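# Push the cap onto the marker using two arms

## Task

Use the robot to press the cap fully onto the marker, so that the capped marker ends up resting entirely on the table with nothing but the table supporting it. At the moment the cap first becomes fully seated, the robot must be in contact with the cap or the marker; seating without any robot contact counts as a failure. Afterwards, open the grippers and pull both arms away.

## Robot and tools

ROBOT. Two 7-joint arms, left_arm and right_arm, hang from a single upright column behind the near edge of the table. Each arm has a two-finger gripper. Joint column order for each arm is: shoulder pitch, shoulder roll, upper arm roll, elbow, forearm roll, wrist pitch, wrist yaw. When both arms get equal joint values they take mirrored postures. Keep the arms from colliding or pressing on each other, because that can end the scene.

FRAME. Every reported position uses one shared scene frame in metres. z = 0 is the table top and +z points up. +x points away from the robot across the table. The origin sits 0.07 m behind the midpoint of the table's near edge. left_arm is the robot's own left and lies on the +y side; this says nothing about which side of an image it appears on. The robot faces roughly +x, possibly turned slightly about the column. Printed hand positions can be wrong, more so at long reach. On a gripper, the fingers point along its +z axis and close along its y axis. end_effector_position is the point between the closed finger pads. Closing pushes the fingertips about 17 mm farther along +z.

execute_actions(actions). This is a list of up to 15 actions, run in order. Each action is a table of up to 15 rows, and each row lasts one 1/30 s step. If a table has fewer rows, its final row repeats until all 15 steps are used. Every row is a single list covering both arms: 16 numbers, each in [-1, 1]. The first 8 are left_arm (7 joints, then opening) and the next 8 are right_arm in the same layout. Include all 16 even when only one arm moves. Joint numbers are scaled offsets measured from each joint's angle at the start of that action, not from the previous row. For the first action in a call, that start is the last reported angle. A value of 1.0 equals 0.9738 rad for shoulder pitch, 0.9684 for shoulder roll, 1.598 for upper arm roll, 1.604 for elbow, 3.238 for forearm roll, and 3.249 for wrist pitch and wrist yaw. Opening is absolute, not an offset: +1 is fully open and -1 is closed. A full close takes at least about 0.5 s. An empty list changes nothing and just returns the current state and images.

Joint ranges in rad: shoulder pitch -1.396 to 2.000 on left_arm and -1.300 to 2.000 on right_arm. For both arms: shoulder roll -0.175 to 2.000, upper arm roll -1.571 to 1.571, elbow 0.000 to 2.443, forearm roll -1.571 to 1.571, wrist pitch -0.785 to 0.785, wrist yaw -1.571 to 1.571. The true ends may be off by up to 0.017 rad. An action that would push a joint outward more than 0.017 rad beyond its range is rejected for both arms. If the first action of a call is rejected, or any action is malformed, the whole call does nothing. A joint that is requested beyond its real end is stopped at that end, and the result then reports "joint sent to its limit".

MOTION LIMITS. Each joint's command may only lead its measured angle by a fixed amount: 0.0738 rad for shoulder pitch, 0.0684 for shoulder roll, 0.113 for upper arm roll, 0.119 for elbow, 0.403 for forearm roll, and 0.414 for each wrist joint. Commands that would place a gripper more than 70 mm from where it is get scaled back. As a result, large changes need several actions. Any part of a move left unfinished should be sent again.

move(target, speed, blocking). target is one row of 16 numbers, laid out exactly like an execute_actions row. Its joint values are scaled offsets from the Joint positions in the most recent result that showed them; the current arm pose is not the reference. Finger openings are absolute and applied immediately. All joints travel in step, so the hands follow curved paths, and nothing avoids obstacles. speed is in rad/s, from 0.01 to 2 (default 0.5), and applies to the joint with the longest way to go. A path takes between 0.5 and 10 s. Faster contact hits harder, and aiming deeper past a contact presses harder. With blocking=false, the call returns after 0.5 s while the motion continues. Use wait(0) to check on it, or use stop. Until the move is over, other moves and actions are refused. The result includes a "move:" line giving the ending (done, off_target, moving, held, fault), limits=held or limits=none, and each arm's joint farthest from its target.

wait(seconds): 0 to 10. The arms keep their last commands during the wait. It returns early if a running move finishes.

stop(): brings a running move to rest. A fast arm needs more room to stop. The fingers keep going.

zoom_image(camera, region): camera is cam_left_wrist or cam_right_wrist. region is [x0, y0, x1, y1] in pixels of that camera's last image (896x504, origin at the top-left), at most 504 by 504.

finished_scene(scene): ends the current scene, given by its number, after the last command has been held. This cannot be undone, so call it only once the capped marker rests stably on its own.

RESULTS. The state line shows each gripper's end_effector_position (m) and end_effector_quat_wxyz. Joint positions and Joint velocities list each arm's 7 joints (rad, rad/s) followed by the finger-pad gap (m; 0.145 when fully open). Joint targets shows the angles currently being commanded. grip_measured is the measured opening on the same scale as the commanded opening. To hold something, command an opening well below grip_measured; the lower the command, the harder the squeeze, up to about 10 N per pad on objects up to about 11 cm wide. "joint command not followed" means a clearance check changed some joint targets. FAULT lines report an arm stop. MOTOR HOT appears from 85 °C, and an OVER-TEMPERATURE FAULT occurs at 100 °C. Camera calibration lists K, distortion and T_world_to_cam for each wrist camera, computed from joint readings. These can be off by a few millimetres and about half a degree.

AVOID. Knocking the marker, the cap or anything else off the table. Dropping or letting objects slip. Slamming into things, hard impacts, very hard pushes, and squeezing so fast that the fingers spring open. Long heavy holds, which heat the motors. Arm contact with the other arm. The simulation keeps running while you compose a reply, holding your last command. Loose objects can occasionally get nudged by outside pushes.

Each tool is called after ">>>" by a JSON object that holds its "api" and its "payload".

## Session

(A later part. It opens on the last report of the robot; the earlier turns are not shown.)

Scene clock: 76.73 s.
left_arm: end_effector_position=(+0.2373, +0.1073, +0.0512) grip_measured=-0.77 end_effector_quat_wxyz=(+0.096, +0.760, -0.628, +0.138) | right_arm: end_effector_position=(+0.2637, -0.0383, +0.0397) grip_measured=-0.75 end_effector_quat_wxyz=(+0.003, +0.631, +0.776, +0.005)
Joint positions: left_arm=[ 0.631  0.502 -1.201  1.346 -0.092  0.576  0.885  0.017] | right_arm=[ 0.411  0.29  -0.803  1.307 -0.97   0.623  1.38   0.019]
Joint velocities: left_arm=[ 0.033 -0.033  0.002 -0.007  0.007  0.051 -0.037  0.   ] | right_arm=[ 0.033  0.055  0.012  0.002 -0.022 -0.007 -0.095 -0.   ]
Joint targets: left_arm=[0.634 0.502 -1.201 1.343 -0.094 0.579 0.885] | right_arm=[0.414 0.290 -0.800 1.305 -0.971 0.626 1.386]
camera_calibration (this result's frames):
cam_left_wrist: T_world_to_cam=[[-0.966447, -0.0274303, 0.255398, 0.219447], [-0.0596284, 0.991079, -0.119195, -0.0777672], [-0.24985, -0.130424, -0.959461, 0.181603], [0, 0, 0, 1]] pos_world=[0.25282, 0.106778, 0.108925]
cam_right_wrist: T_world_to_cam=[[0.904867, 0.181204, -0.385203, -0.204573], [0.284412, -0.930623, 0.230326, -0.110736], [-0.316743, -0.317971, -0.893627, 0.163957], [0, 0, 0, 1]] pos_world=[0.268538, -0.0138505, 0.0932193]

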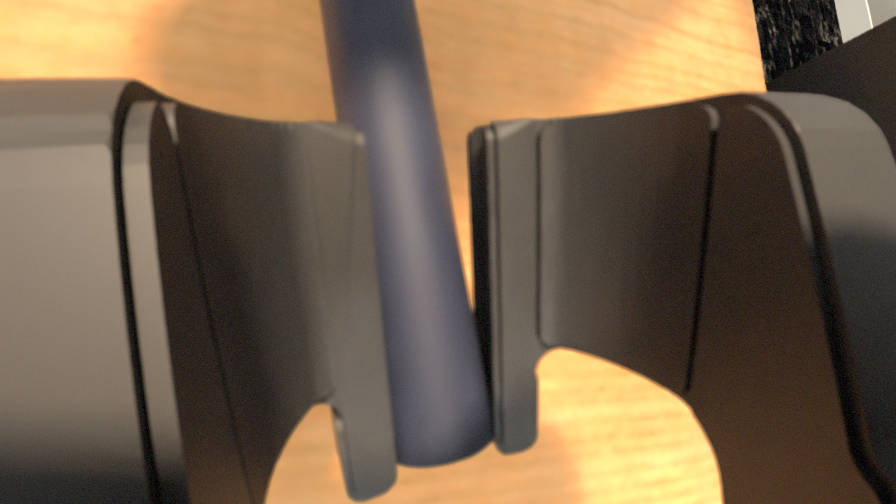

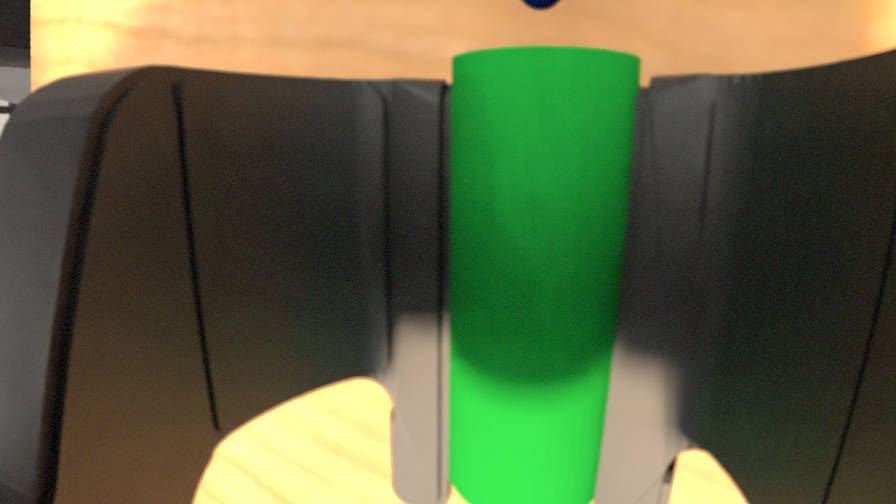

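>>> {"api": "move", "payload": {"target": [0,-0.044,0,-0.011,-0.0044,0.0087,-0.003,-1,0,0,0,0,0,0,0,-1], "speed": 0.08}}

Scene clock: 78.50 s.
left_arm: end_effector_position=(+0.2397, +0.0991, +0.0497) grip_measured=-0.77 end_effector_quat_wxyz=(+0.092, +0.763, -0.626, +0.134) | right_arm: end_effector_position=(+0.2652, -0.0408, +0.0395) grip_measured=-0.75 end_effector_quat_wxyz=(+0.009, +0.631, +0.776, +0.004)
Joint positions: left_arm=[ 0.631  0.464 -1.201  1.329 -0.111  0.607  0.884  0.017] | right_arm=[ 0.411  0.294 -0.803  1.307 -0.979  0.623  1.38   0.019]
Joint velocities: left_arm=[-0.055  0.055  0.007  0.007 -0.051  0.022 -0.007 -0.   ] | right_arm=[-0.055 -0.011 -0.007  0.017 -0.051 -0.051 -0.037 -0.   ]
Joint targets: left_arm=[0.631 0.460 -1.201 1.328 -0.106 0.604 0.876] | right_arm=[0.411 0.291 -0.803 1.307 -0.970 0.623 1.380]
move: done; limits=none; left_arm: farthest joint: the wrist yaw, 0.009 radians from its target (0.010 radians at the start); right_arm: farthest joint: the forearm roll, 0.009 radians from its target (0.000 radians at the start)
camera_calibration (this result's frames):
cam_left_wrist: T_world_to_cam=[[-0.965871, -0.0367303, 0.256405, 0.222658], [-0.0665129, 0.991873, -0.108466, -0.0685879], [-0.250337, -0.121818, -0.960464, 0.179021], [0, 0, 0, 1]] pos_world=[0.255312, 0.0980168, 0.107413]
cam_right_wrist: T_world_to_cam=[[0.907582, 0.177689, -0.380423, -0.206545], [0.282652, -0.928554, 0.240615, -0.113267], [-0.310488, -0.325905, -0.892963, 0.161466], [0, 0, 0, 1]] pos_world=[0.269605, -0.0158508, 0.0928626]

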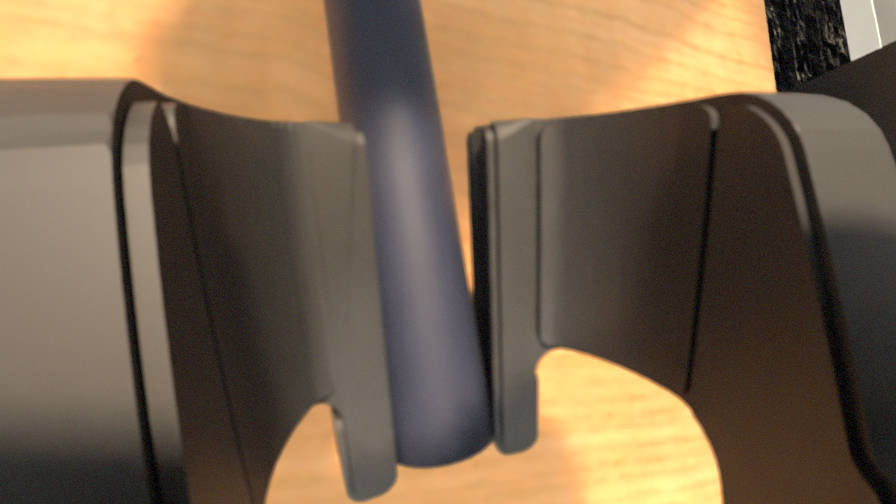

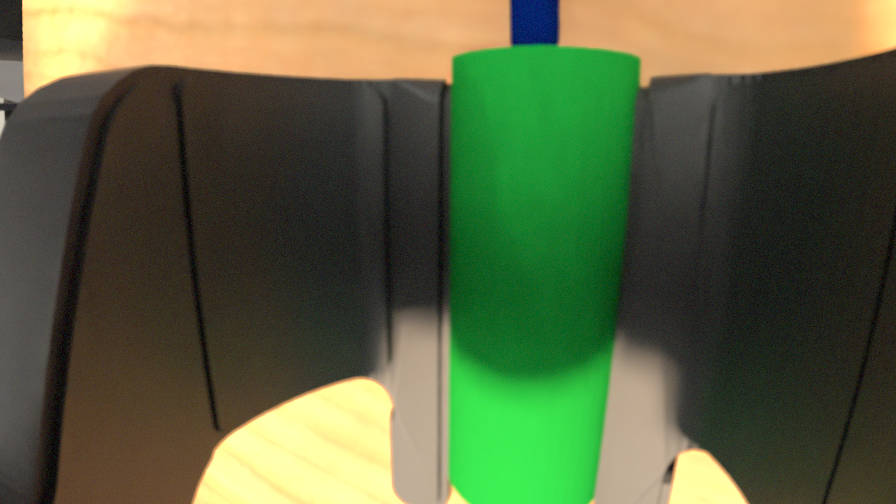

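>>> {"api": "move", "payload": {"target": [0,0.15,0,0.035,0.015,-0.03,0,-1,0.0914,-0.3036,0.5025,-0.288,-0.1779,-0.1918,-0.0108,-1], "speed": 0.7}}

Scene clock: 103.77 s.
left_arm: end_effector_position=(+0.2316, +0.1373, +0.0535) grip_measured=-0.77 end_effector_quat_wxyz=(+0.091, +0.760, -0.629, +0.139) | right_arm: end_effector_position=(+0.3308, -0.0886, +0.0214) grip_measured=-0.75 end_effector_quat_wxyz=(-0.008, +0.637, +0.771, +0.002)
Joint positions: left_arm=[ 0.631  0.609 -1.201  1.382 -0.064  0.513  0.884  0.017] | right_arm=[ 0.496  0.001 -0.002  0.847 -1.553  0.003  1.351  0.019]
Joint velocities: left_arm=[ 0.055 -0.077  0.017  0.022  0.022 -0.037  0.007 -0.   ] | right_arm=[ 0.033 -0.033  0.002 -0.007 -0.007  0.066  0.022 -0.   ]
Joint targets: left_arm=[0.631 0.609 -1.201 1.385 -0.062 0.509 0.884] | right_arm=[0.500 -0.000 0.000 0.845 -1.555 -0.001 1.345]
move: done; limits=none; left_arm: farthest joint: the elbow, 0.003 radians from its target (0.056 radians at the start); right_arm: farthest joint: the wrist yaw, 0.006 radians from its target (0.035 radians at the start)
camera_calibration (this result's frames):
cam_left_wrist: T_world_to_cam=[[-0.968572, -0.0282855, 0.247122, 0.215248], [-0.0577426, 0.991941, -0.11278, -0.10844], [-0.24194, -0.123505, -0.962399, 0.183748], [0, 0, 0, 1]] pos_world=[0.246677, 0.136348, 0.111416]
cam_right_wrist: T_world_to_cam=[[0.898482, 0.171785, -0.404006, -0.26145], [0.275967, -0.936711, 0.215439, -0.169839], [-0.341428, -0.305061, -0.889025, 0.162129], [0, 0, 0, 1]] pos_world=[0.337134, -0.0647173, 0.0750991]

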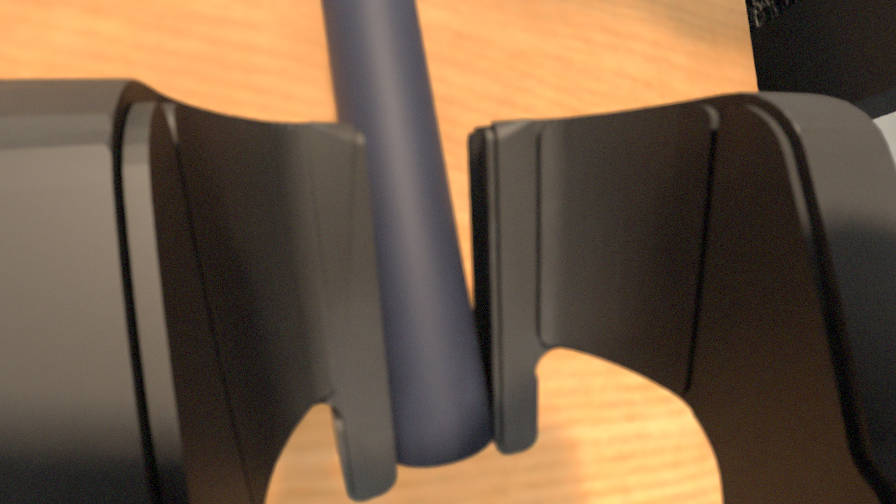

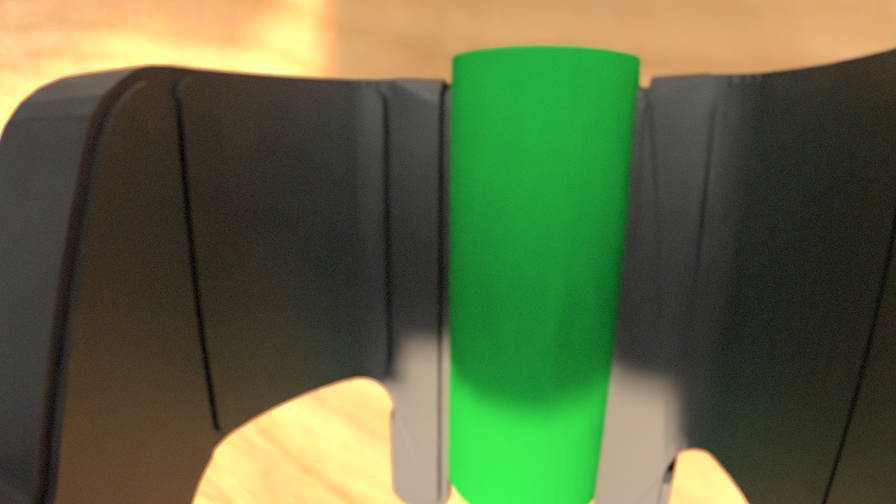

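>>> {"api": "move", "payload": {"target": [0,0,0,0,0,0,0,-1,0,0,0,-0.029,0,0,-0.018,-1], "speed": 0.12}}

>>> {"api": "execute_actions", "payload": {"actions": [[[0,0,0,0,0,0,0,-1,0,0,0,0,0,0,0,-0.85],[0,0,0,0,0,0,0,-1,0,0,0,0,0,0,0,-0.78],[0,0,0,0,0,0,0,-1,0,0,0,0,0,0,0,-0.74],[0,0,0,0,0,0,0,-1,0,0,0,0,0,0,0,-0.7],[0,0,0,0,0,0,0,-1,0,0,0,0,0,0,0,-0.66],[0,0,0,0,0,0,0,-1,0,0,0,0,0,0,0,-0.62],[0,0,0,0,0,0,0,-1,0,0,0,0,0,0,0,-0.58],[0,0,0,0,0,0,0,-1,0,0,0,0,0,0,0,-0.53],[0,0,0,0,0,0,0,-1,0,0,0,0,0,0,0,-0.48],[0,0,0,0,0,0,0,-1,0,0,0,0,0,0,0,-0.43],[0,0,0,0,0,0,0,-1,0,0,0,0,0,0,0,-0.4]]]}}

Scene clock: 106.97 s.
left_arm: end_effector_position=(+0.2316, +0.1373, +0.0535) grip_measured=-0.77 end_effector_quat_wxyz=(+0.091, +0.760, -0.629, +0.139) | right_arm: end_effector_position=(+0.3294, -0.0889, +0.0123) grip_measured=-0.75 end_effector_quat_wxyz=(-0.006, +0.637, +0.771, +0.004)
Joint positions: left_arm=[ 0.631  0.609 -1.201  1.382 -0.064  0.513  0.884  0.017] | right_arm=[ 0.496  0.001 -0.002  0.803 -1.553  0.003  1.301  0.019]
Joint velocities: left_arm=[ 0.011 -0.011  0.022  0.017 -0.051 -0.022 -0.022  0.   ] | right_arm=[-0.033 -0.011 -0.012 -0.012 -0.007 -0.066 -0.066  0.   ]
Joint targets: left_arm=[0.631 0.609 -1.201 1.382 -0.064 0.513 0.884] | right_arm=[0.496 0.001 -0.002 0.800 -1.553 0.003 1.292]
move: done; limits=none; left_arm: farthest joint: the shoulder pitch, 0.000 radians from its target (0.000 radians at the start); right_arm: farthest joint: the wrist yaw, 0.009 radians from its target (0.058 radians at the start)
camera_calibration (this result's frames):
cam_left_wrist: T_world_to_cam=[[-0.968572, -0.0282855, 0.247122, 0.215248], [-0.0577426, 0.991941, -0.11278, -0.10844], [-0.24194, -0.123505, -0.962399, 0.183748], [0, 0, 0, 1]] pos_world=[0.246677, 0.136348, 0.111416]
cam_right_wrist: T_world_to_cam=[[0.900896, 0.171378, -0.398769, -0.264758], [0.273994, -0.937099, 0.216269, -0.167216], [-0.336622, -0.304096, -0.891185, 0.152], [0, 0, 0, 1]] pos_world=[0.335502, -0.0651019, 0.0660465]

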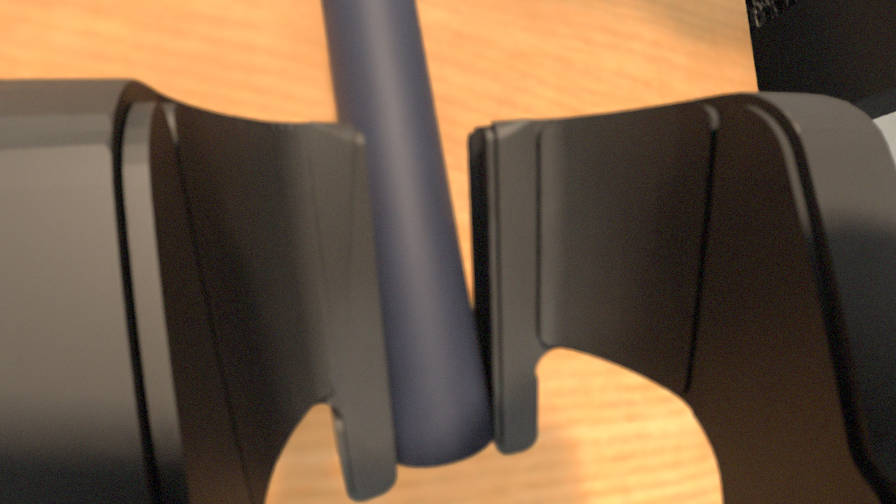

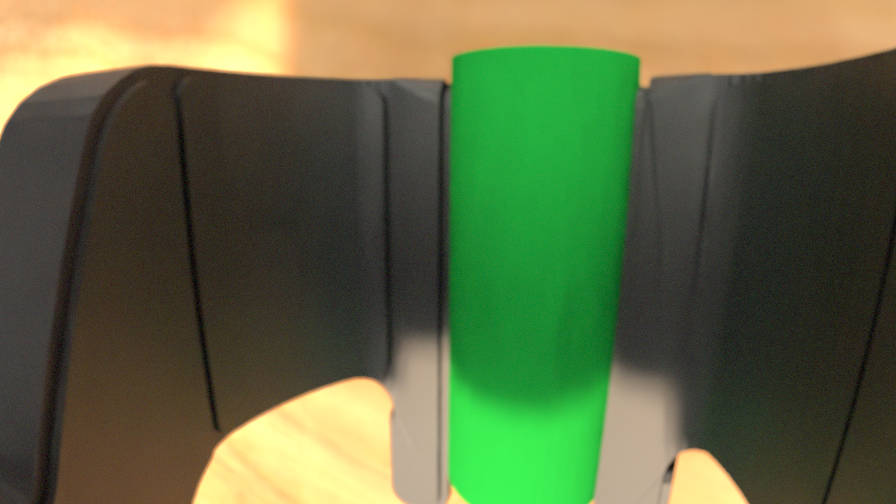

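Scene clock: 107.47 s.
left_arm: end_effector_position=(+0.2316, +0.1373, +0.0535) grip_measured=-0.77 end_effector_quat_wxyz=(+0.091, +0.760, -0.629, +0.139) | right_arm: end_effector_position=(+0.3294, -0.0889, +0.0123) grip_measured=-0.40 end_effector_quat_wxyz=(-0.006, +0.637, +0.771, +0.004)
Joint positions: left_arm=[ 0.631  0.609 -1.201  1.382 -0.064  0.513  0.884  0.017] | right_arm=[ 0.496  0.001 -0.002  0.803 -1.553  0.003  1.301  0.045]
Joint velocities: left_arm=[-0.011 -0.011 -0.017 -0.007  0.007  0.022 -0.051 -0.   ] | right_arm=[-0.011 -0.055  0.012  0.017  0.007  0.022 -0.081 -0.   ]
Joint targets: left_arm=[0.631 0.609 -1.201 1.382 -0.064 0.513 0.884] | right_arm=[0.496 0.001 -0.002 0.803 -1.553 0.003 1.301]
camera_calibration (this result's frames):
cam_left_wrist: T_world_to_cam=[[-0.968572, -0.0282855, 0.247122, 0.215248], [-0.0577426, 0.991941, -0.11278, -0.10844], [-0.24194, -0.123505, -0.962399, 0.183748], [0, 0, 0, 1]] pos_world=[0.246677, 0.136348, 0.111416]
cam_right_wrist: T_world_to_cam=[[0.900896, 0.171378, -0.398769, -0.264758], [0.273994, -0.937099, 0.216269, -0.167216], [-0.336622, -0.304096, -0.891185, 0.152], [0, 0, 0, 1]] pos_world=[0.335502, -0.0651019, 0.0660465]

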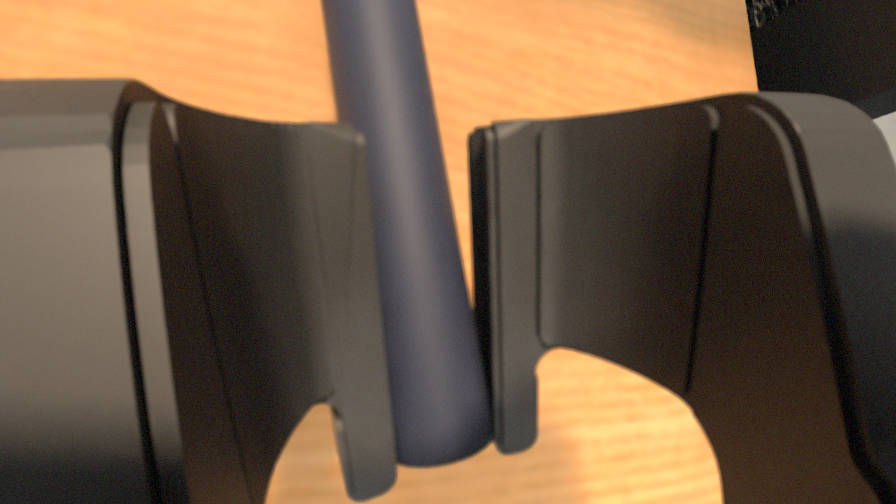

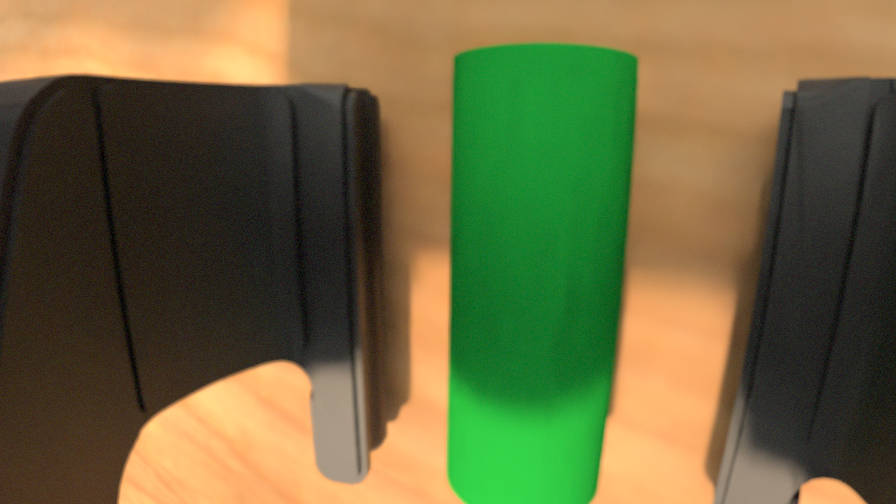

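>>> {"api": "move", "payload": {"target": [0,0,0,0,0,0,0,-1,0,0,-0.11,0.087,0,0.047,0.043,-0.4], "speed": 0.5}}

Scene clock: 109.20 s.
left_arm: end_effector_position=(+0.2316, +0.1373, +0.0535) grip_measured=-0.77 end_effector_quat_wxyz=(+0.091, +0.760, -0.629, +0.139) | right_arm: end_effector_position=(+0.3313, -0.0742, +0.0405) grip_measured=-0.40 end_effector_quat_wxyz=(+0.035, +0.633, +0.773, -0.025)
Joint positions: left_arm=[ 0.631  0.609 -1.201  1.382 -0.064  0.513  0.884  0.017] | right_arm=[ 0.495 -0.    -0.177  0.94  -1.553  0.152  1.435  0.045]
Joint velocities: left_arm=[-0.011 -0.055  0.017  0.007 -0.051 -0.037 -0.066 -0.   ] | right_arm=[-0.033 -0.033  0.002  0.002  0.022  0.007 -0.051  0.   ]
Joint targets: left_arm=[0.631 0.609 -1.201 1.382 -0.064 0.513 0.884] | right_arm=[0.496 0.001 -0.178 0.943 -1.553 0.155 1.441]
move: done; limits=none; left_arm: farthest joint: the shoulder pitch, 0.000 radians from its target (0.000 radians at the start); right_arm: farthest joint: the wrist yaw, 0.005 radians from its target (0.139 radians at the start)
camera_calibration (this result's frames):
cam_left_wrist: T_world_to_cam=[[-0.968572, -0.0282855, 0.247122, 0.215248], [-0.0577426, 0.991941, -0.11278, -0.10844], [-0.24194, -0.123505, -0.962399, 0.183748], [0, 0, 0, 1]] pos_world=[0.246677, 0.136348, 0.111416]
cam_right_wrist: T_world_to_cam=[[0.91017, 0.140517, -0.389673, -0.263442], [0.274834, -0.908683, 0.314263, -0.162149], [-0.30993, -0.393129, -0.865675, 0.165719], [0, 0, 0, 1]] pos_world=[0.335703, -0.045175, 0.0917594]

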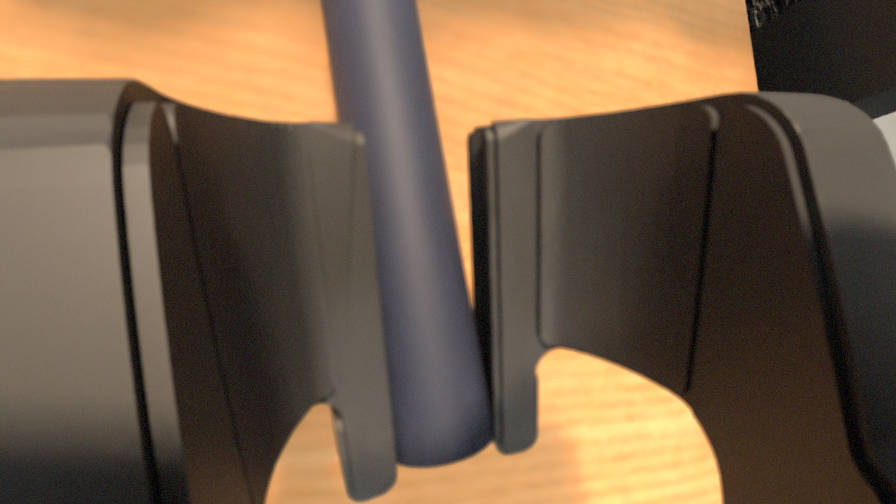

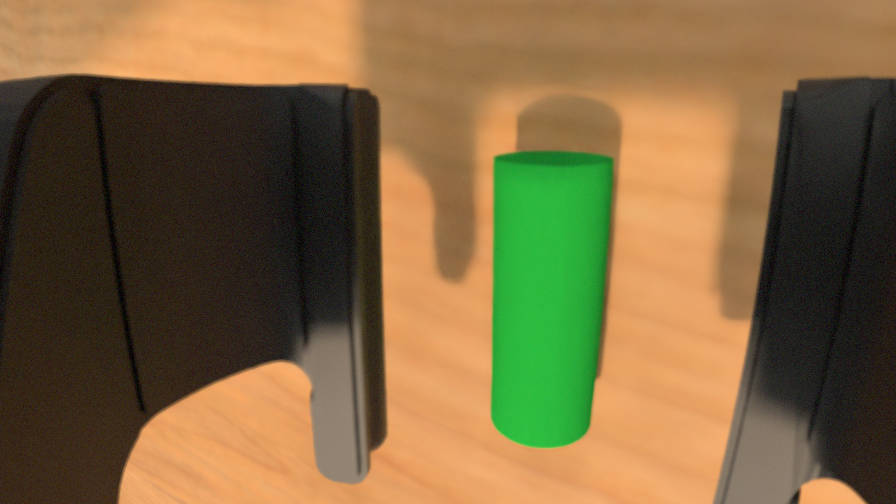

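>>> {"api": "zoom_image", "payload": {"camera": "cam_right_wrist", "region": [470, 120, 640, 220]}}

Region (470, 120, 640, 220) of cam_right_wrist's 896x504 image, scaled by 2.965, with more detail than that image has; it fills the top 296 rows of this view, and the rest is white.

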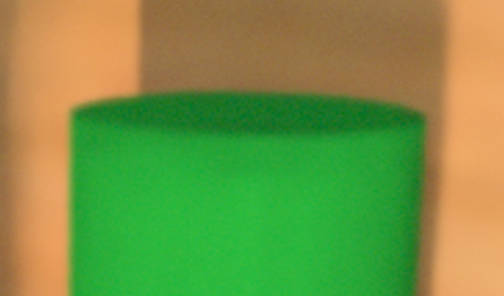

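>>> {"api": "move", "payload": {"target": [0,0,0,0,0,0,0,-1,0,0,0.2215,0,0.9592,0,-0.8834,-0.4], "speed": 2}}

>>> {"api": "zoom_image", "payload": {"camera": "cam_right_wrist", "region": [420, 60, 720, 260]}}

Scene clock: 114.43 s.
left_arm: end_effector_position=(+0.2316, +0.1373, +0.0535) grip_measured=-0.77 end_effector_quat_wxyz=(+0.091, +0.760, -0.629, +0.139) | right_arm: end_effector_position=(+0.3378, -0.1041, +0.0402) grip_measured=-0.40 end_effector_quat_wxyz=(-0.030, +0.771, -0.635, -0.029)
Joint positions: left_arm=[ 0.631  0.609 -1.201  1.382 -0.064  0.513  0.884  0.017] | right_arm=[ 0.495  0.     0.175  0.94   1.551  0.151 -1.429  0.045]
Joint velocities: left_arm=[-0.011 -0.011 -0.017  0.012 -0.022  0.022  0.007  0.   ] | right_arm=[ 0.033 -0.011  0.007 -0.017  0.037 -0.051  0.007 -0.   ]
Joint targets: left_arm=[0.631 0.609 -1.201 1.382 -0.064 0.513 0.884] | right_arm=[0.495 -0.000 0.177 0.940 1.552 0.152 -1.435]
move: done; limits=none; left_arm: farthest joint: the shoulder pitch, 0.000 radians from its target (0.000 radians at the start); right_arm: farthest joint: the wrist yaw, 0.006 radians from its target (2.870 radians at the start)
camera_calibration (this result's frames):
cam_left_wrist: T_world_to_cam=[[-0.968572, -0.0282855, 0.247122, 0.215248], [-0.0577426, 0.991941, -0.11278, -0.10844], [-0.24194, -0.123505, -0.962399, 0.183748], [0, 0, 0, 1]] pos_world=[0.246677, 0.136348, 0.111416]
cam_right_wrist: T_world_to_cam=[[-0.904451, -0.136111, -0.40428, 0.31954], [-0.275283, 0.91021, 0.309414, 0.184333], [0.325865, 0.391141, -0.860709, 0.0224029], [0, 0, 0, 1]] pos_world=[0.332451, -0.133052, 0.0914305]

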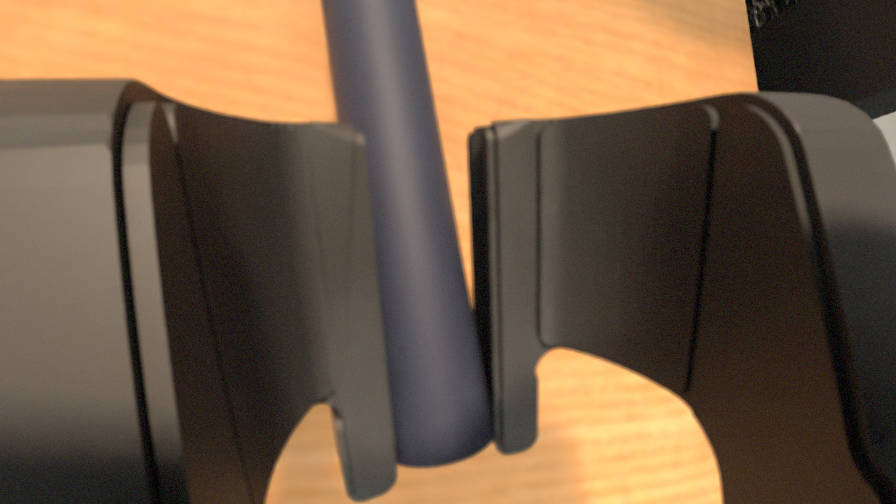

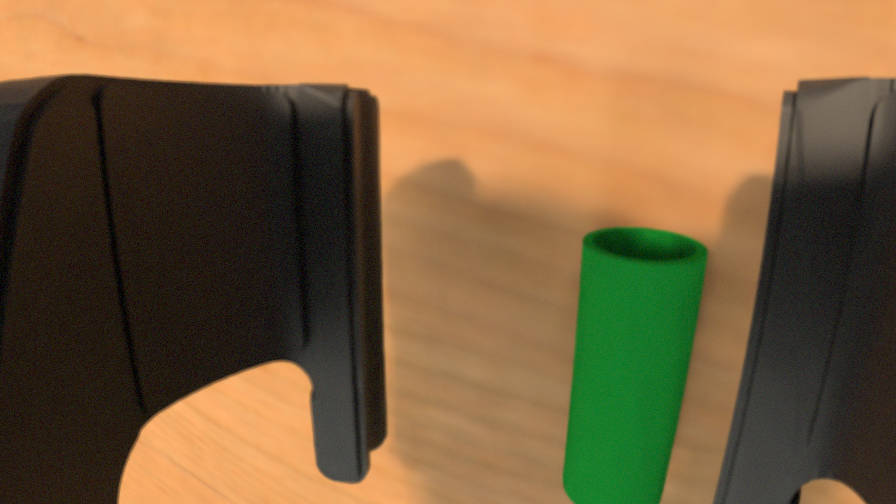

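Region (420, 60, 720, 260) of cam_right_wrist's 896x504 image, scaled by 1.680, with more detail than that image has.

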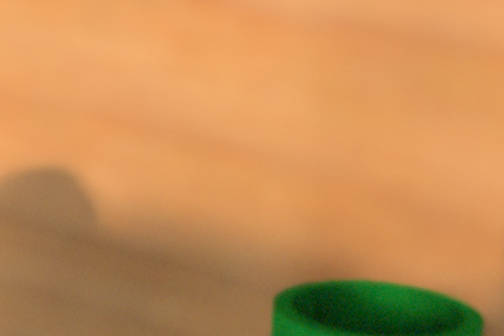

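>>> {"api": "move", "payload": {"target": [0,0,0,0,0,0,0,-1,0,-0.032,-0.111,-0.084,0,-0.0475,0.036,-0.4], "speed": 0.3}}

Scene clock: 119.90 s.
left_arm: end_effector_position=(+0.2316, +0.1373, +0.0535) grip_measured=-0.77 end_effector_quat_wxyz=(+0.091, +0.760, -0.629, +0.139) | right_arm: end_effector_position=(+0.3239, -0.0764, +0.0125) grip_measured=-0.40 end_effector_quat_wxyz=(+0.004, +0.779, -0.626, -0.008)
Joint positions: left_arm=[ 0.631  0.609 -1.201  1.382 -0.064  0.513  0.884  0.017] | right_arm=[ 0.494 -0.031 -0.002  0.807  1.551  0.    -1.318  0.045]
Joint velocities: left_arm=[ 0.055 -0.055  0.002 -0.012 -0.022  0.037 -0.007 -0.   ] | right_arm=[-0.033 -0.011 -0.027 -0.007  0.022  0.022  0.007 -0.   ]
Joint targets: left_arm=[0.631 0.609 -1.201 1.382 -0.064 0.513 0.884] | right_arm=[0.495 -0.031 -0.002 0.806 1.551 -0.003 -1.312]
move: done; limits=none; left_arm: farthest joint: the shoulder pitch, 0.000 radians from its target (0.000 radians at the start); right_arm: farthest joint: the wrist yaw, 0.006 radians from its target (0.117 radians at the start)
camera_calibration (this result's frames):
cam_left_wrist: T_world_to_cam=[[-0.968572, -0.0282855, 0.247122, 0.215248], [-0.0577426, 0.991941, -0.11278, -0.10844], [-0.24194, -0.123505, -0.962399, 0.183748], [0, 0, 0, 1]] pos_world=[0.246677, 0.136348, 0.111416]
cam_right_wrist: T_world_to_cam=[[-0.905104, -0.189279, -0.380737, 0.295322], [-0.294296, 0.925174, 0.239672, 0.17202], [0.306883, 0.328977, -0.893083, -0.00590327], [0, 0, 0, 1]] pos_world=[0.319733, -0.101308, 0.0659395]

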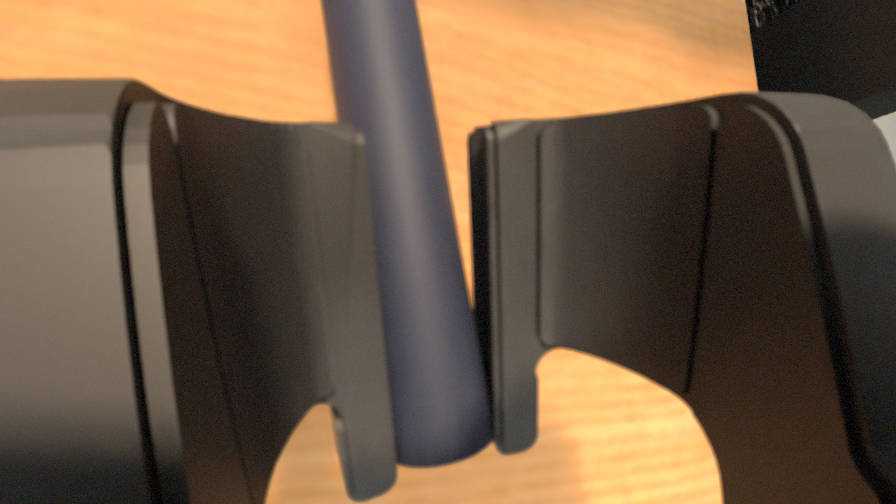

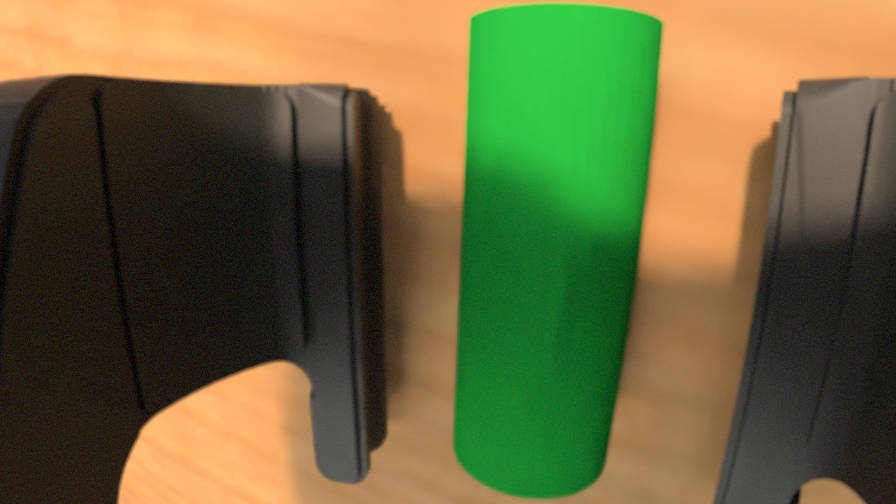

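>>> {"api": "execute_actions", "payload": {"actions": [[[0,0,0,0,0,0,0,-1,0,0.003,0,0,0,0,0,-0.44],[0,0,0,0,0,0,0,-1,0,0.005,0,0,0,0,0,-0.48],[0,0,0,0,0,0,0,-1,0,0.007,0,0,0,0,0,-0.52],[0,0,0,0,0,0,0,-1,0,0.009,0,0,0,0,0,-0.55],[0,0,0,0,0,0,0,-1,0,0.0105,0,0,0,0,0,-0.58],[0,0,0,0,0,0,0,-1,0,0.0105,0,0,0,0,0,-0.6],[0,0,0,0,0,0,0,-1,0,0.0105,0,0,0,0,0,-0.62],[0,0,0,0,0,0,0,-1,0,0.0105,0,0,0,0,0,-0.64],[0,0,0,0,0,0,0,-1,0,0.0105,0,0,0,0,0,-0.66],[0,0,0,0,0,0,0,-1,0,0.0105,0,0,0,0,0,-0.68],[0,0,0,0,0,0,0,-1,0,0.0105,0,0,0,0,0,-0.7],[0,0,0,0,0,0,0,-1,0,0.0105,0,0,0,0,0,-0.72],[0,0,0,0,0,0,0,-1,0,0.0105,0,0,0,0,0,-0.74],[0,0,0,0,0,0,0,-1,0,0.0105,0,0,0,0,0,-0.77],[0,0,0,0,0,0,0,-1,0,0.0105,0,0,0,0,0,-0.82]]]}}

Scene clock: 123.47 s.
left_arm: end_effector_position=(+0.2316, +0.1373, +0.0535) grip_measured=-0.77 end_effector_quat_wxyz=(+0.091, +0.760, -0.629, +0.139) | right_arm: end_effector_position=(+0.3250, -0.0819, +0.0124) grip_measured=-0.75 end_effector_quat_wxyz=(+0.008, +0.778, -0.628, -0.005)
Joint positions: left_arm=[ 0.631  0.609 -1.201  1.382 -0.064  0.513  0.884  0.017] | right_arm=[ 0.494 -0.02  -0.002  0.807  1.551  0.    -1.318  0.019]
Joint velocities: left_arm=[-0.011  0.011  0.007  0.002  0.081 -0.066  0.007  0.   ] | right_arm=[ 0.077 -0.011 -0.002 -0.012 -0.051 -0.066 -0.11   0.   ]
Joint targets: left_arm=[0.631 0.609 -1.201 1.382 -0.064 0.513 0.884] | right_arm=[0.494 -0.021 -0.002 0.807 1.551 0.000 -1.318]
camera_calibration (this result's frames):
cam_left_wrist: T_world_to_cam=[[-0.968572, -0.0282855, 0.247122, 0.215248], [-0.0577426, 0.991941, -0.11278, -0.10844], [-0.24194, -0.123505, -0.962399, 0.183748], [0, 0, 0, 1]] pos_world=[0.246677, 0.136348, 0.111416]
cam_right_wrist: T_world_to_cam=[[-0.905374, -0.188171, -0.380643, 0.295455], [-0.289879, 0.928951, 0.23026, 0.176506], [0.310271, 0.318812, -0.895595, -0.00643922], [0, 0, 0, 1]] pos_world=[0.320661, -0.106317, 0.0660537]

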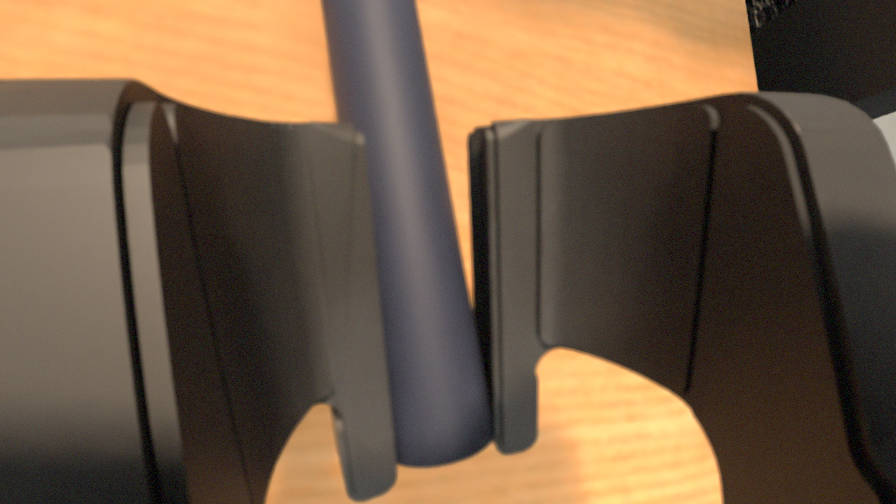

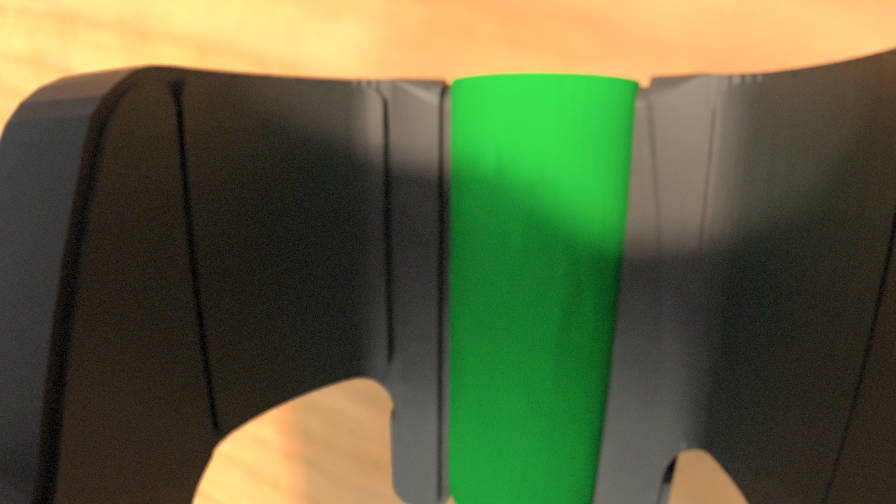

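>>> {"api": "move", "payload": {"target": [0,0.12,0,0.03,0.012,-0.024,0,-1,0,0,0,0.09,0,0,-0.03,-1], "speed": 0.4}}

>>> {"api": "move", "payload": {"target": [0,0,0,0,0,0,0,-1,-0.04,0.17,-0.25,0.1,-0.868,0.095,0.853,-1], "speed": 1.8}}

Scene clock: 127.67 s.
left_arm: end_effector_position=(+0.2232, +0.1658, +0.0599) grip_measured=-0.77 end_effector_quat_wxyz=(+0.089, +0.756, -0.632, +0.143) | right_arm: end_effector_position=(+0.3390, -0.0796, +0.0424) grip_measured=-0.75 end_effector_quat_wxyz=(-0.012, +0.777, -0.629, +0.011)
Joint positions: left_arm=[ 0.631  0.726 -1.201  1.428 -0.027  0.438  0.884  0.017] | right_arm=[ 0.493 -0.02  -0.002  0.949  1.551  0.    -1.41   0.019]
Joint velocities: left_arm=[-0.033  0.011 -0.017  0.012  0.022 -0.037 -0.095 -0.   ] | right_arm=[-0.033 -0.033  0.002 -0.012 -0.007  0.051  0.051 -0.   ]
Joint targets: left_arm=[0.631 0.725 -1.201 1.430 -0.025 0.435 0.884] | right_arm=[0.494 -0.020 -0.002 0.951 1.551 0.000 -1.415]
move: done; limits=none; left_arm: farthest joint: the wrist pitch, 0.003 radians from its target (0.078 radians at the start); right_arm: farthest joint: the wrist yaw, 0.006 radians from its target (0.097 radians at the start)
camera_calibration (this result's frames):
cam_left_wrist: T_world_to_cam=[[-0.971139, -0.0193049, 0.237731, 0.205985], [-0.0483384, 0.991965, -0.116912, -0.138329], [-0.233564, -0.125029, -0.964269, 0.189849], [0, 0, 0, 1]] pos_world=[0.237696, 0.164931, 0.117925]
cam_right_wrist: T_world_to_cam=[[-0.885952, -0.181734, -0.426688, 0.31583], [-0.298606, 0.92748, 0.224978, 0.174549], [0.354858, 0.326731, -0.875969, 0.0000390882], [0, 0, 0, 1]] pos_world=[0.331917, -0.104507, 0.0955252]

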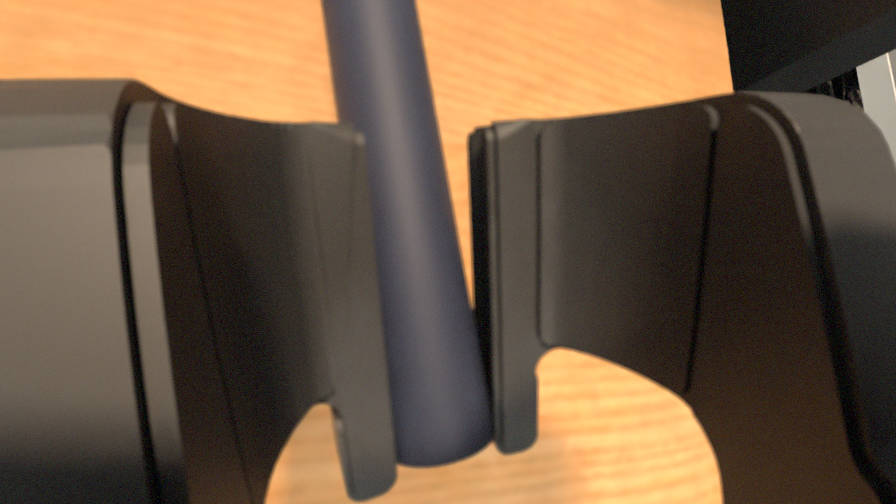

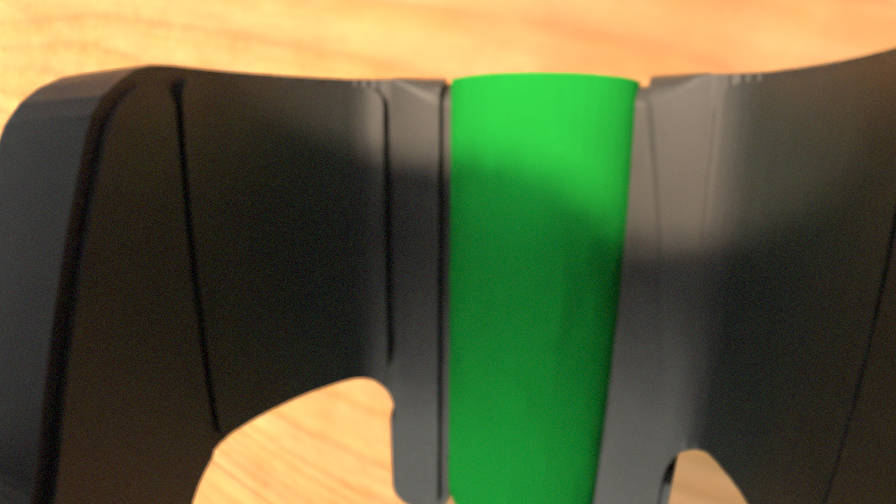

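Scene clock: 129.90 s.
left_arm: end_effector_position=(+0.2232, +0.1658, +0.0599) grip_measured=-0.77 end_effector_quat_wxyz=(+0.089, +0.756, -0.632, +0.143) | right_arm: end_effector_position=(+0.3361, -0.0623, +0.0523) grip_measured=-0.75 end_effector_quat_wxyz=(+0.045, +0.642, +0.764, +0.049)
Joint positions: left_arm=[ 0.631  0.726 -1.201  1.428 -0.027  0.438  0.884  0.017] | right_arm=[ 0.456  0.143 -0.398  1.105 -1.258  0.305  1.356  0.019]
Joint velocities: left_arm=[ 0.033  0.011  0.007 -0.002 -0.007 -0.022 -0.022 -0.   ] | right_arm=[-0.011  0.033 -0.022  0.002 -0.037  0.066 -0.037 -0.   ]
Joint targets: left_arm=[0.631 0.726 -1.201 1.428 -0.027 0.438 0.884] | right_arm=[0.454 0.144 -0.401 1.110 -1.260 0.309 1.361]
move: done; limits=none; left_arm: farthest joint: the shoulder pitch, 0.000 radians from its target (0.000 radians at the start); right_arm: farthest joint: the wrist yaw, 0.006 radians from its target (2.771 radians at the start)
camera_calibration (this result's frames):
cam_left_wrist: T_world_to_cam=[[-0.971139, -0.0193049, 0.237731, 0.205985], [-0.0483384, 0.991965, -0.116912, -0.138329], [-0.233564, -0.125029, -0.964269, 0.189849], [0, 0, 0, 1]] pos_world=[0.237696, 0.164931, 0.117925]
cam_right_wrist: T_world_to_cam=[[0.949501, 0.157065, -0.271621, -0.283258], [0.226625, -0.942014, 0.24749, -0.138792], [-0.216999, -0.296549, -0.930038, 0.160252], [0, 0, 0, 1]] pos_world=[0.335182, -0.0387314, 0.106451]

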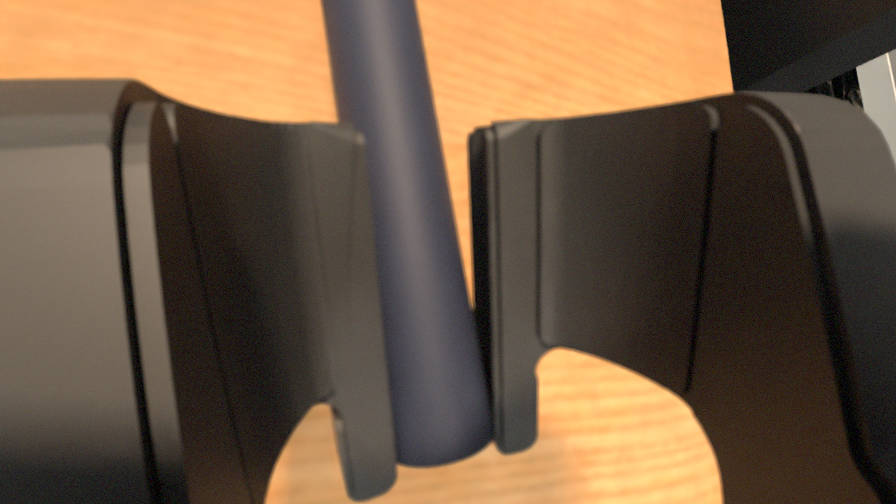

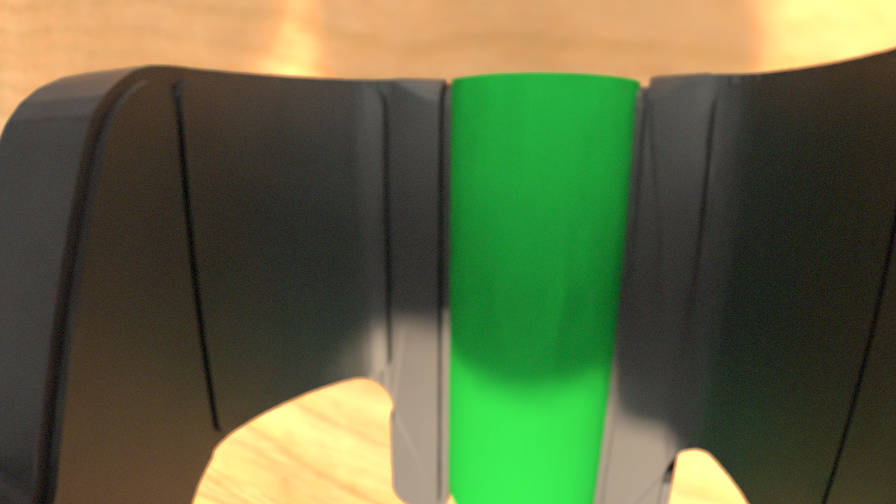

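>>> {"api": "move", "payload": {"target": [0,-0.2313,0,-0.053,-0.0207,0.0434,0,-1,-0.0483,0.1528,-0.2553,0.1284,0.0896,0.0988,0.0092,-1], "speed": 0.5}}

Scene clock: 132.40 s.
left_arm: end_effector_position=(+0.2375, +0.1070, +0.0513) grip_measured=-0.77 end_effector_quat_wxyz=(+0.095, +0.760, -0.628, +0.139) | right_arm: end_effector_position=(+0.2620, -0.0383, +0.0387) grip_measured=-0.75 end_effector_quat_wxyz=(+0.002, +0.631, +0.776, +0.004)
Joint positions: left_arm=[ 0.631  0.501 -1.201  1.346 -0.093  0.576  0.884  0.017] | right_arm=[ 0.408  0.29  -0.805  1.308 -0.97   0.623  1.381  0.019]
Joint velocities: left_arm=[-0.077  0.077 -0.007  0.007  0.037  0.007 -0.037 -0.   ] | right_arm=[ 0.033 -0.033 -0.002 -0.002  0.051 -0.022  0.037 -0.   ]
Joint targets: left_arm=[0.631 0.502 -1.201 1.343 -0.094 0.579 0.884] | right_arm=[0.409 0.291 -0.806 1.312 -0.968 0.626 1.385]
move: done; limits=none; left_arm: farthest joint: the elbow, 0.003 radians from its target (0.085 radians at the start); right_arm: farthest joint: the wrist yaw, 0.005 radians from its target (0.030 radians at the start)
camera_calibration (this result's frames):
cam_left_wrist: T_world_to_cam=[[-0.966856, -0.0269107, 0.253901, 0.219744], [-0.0589954, 0.991066, -0.119612, -0.0775038], [-0.248414, -0.130627, -0.959806, 0.181425], [0, 0, 0, 1]] pos_world=[0.252957, 0.106424, 0.109069]
cam_right_wrist: T_world_to_cam=[[0.902984, 0.182249, -0.389109, -0.202656], [0.286897, -0.929879, 0.230252, -0.110698], [-0.319861, -0.319548, -0.891952, 0.16325], [0, 0, 0, 1]] pos_world=[0.266971, -0.0138352, 0.0922444]

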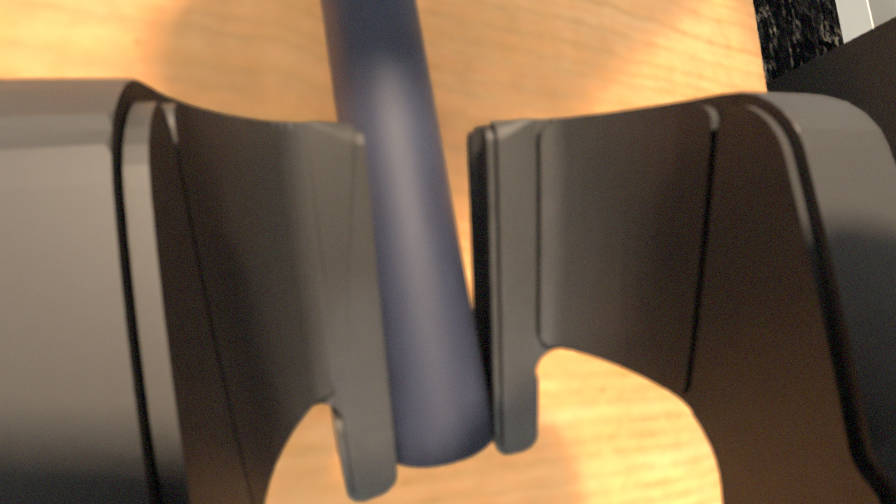

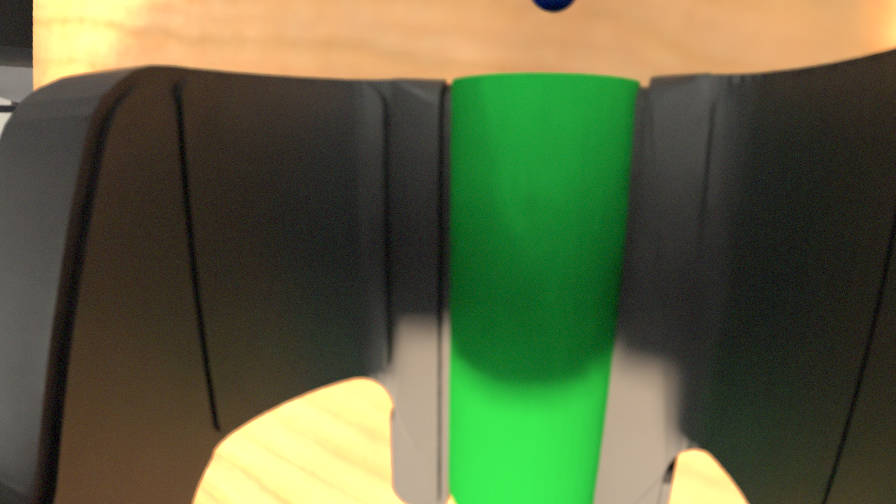

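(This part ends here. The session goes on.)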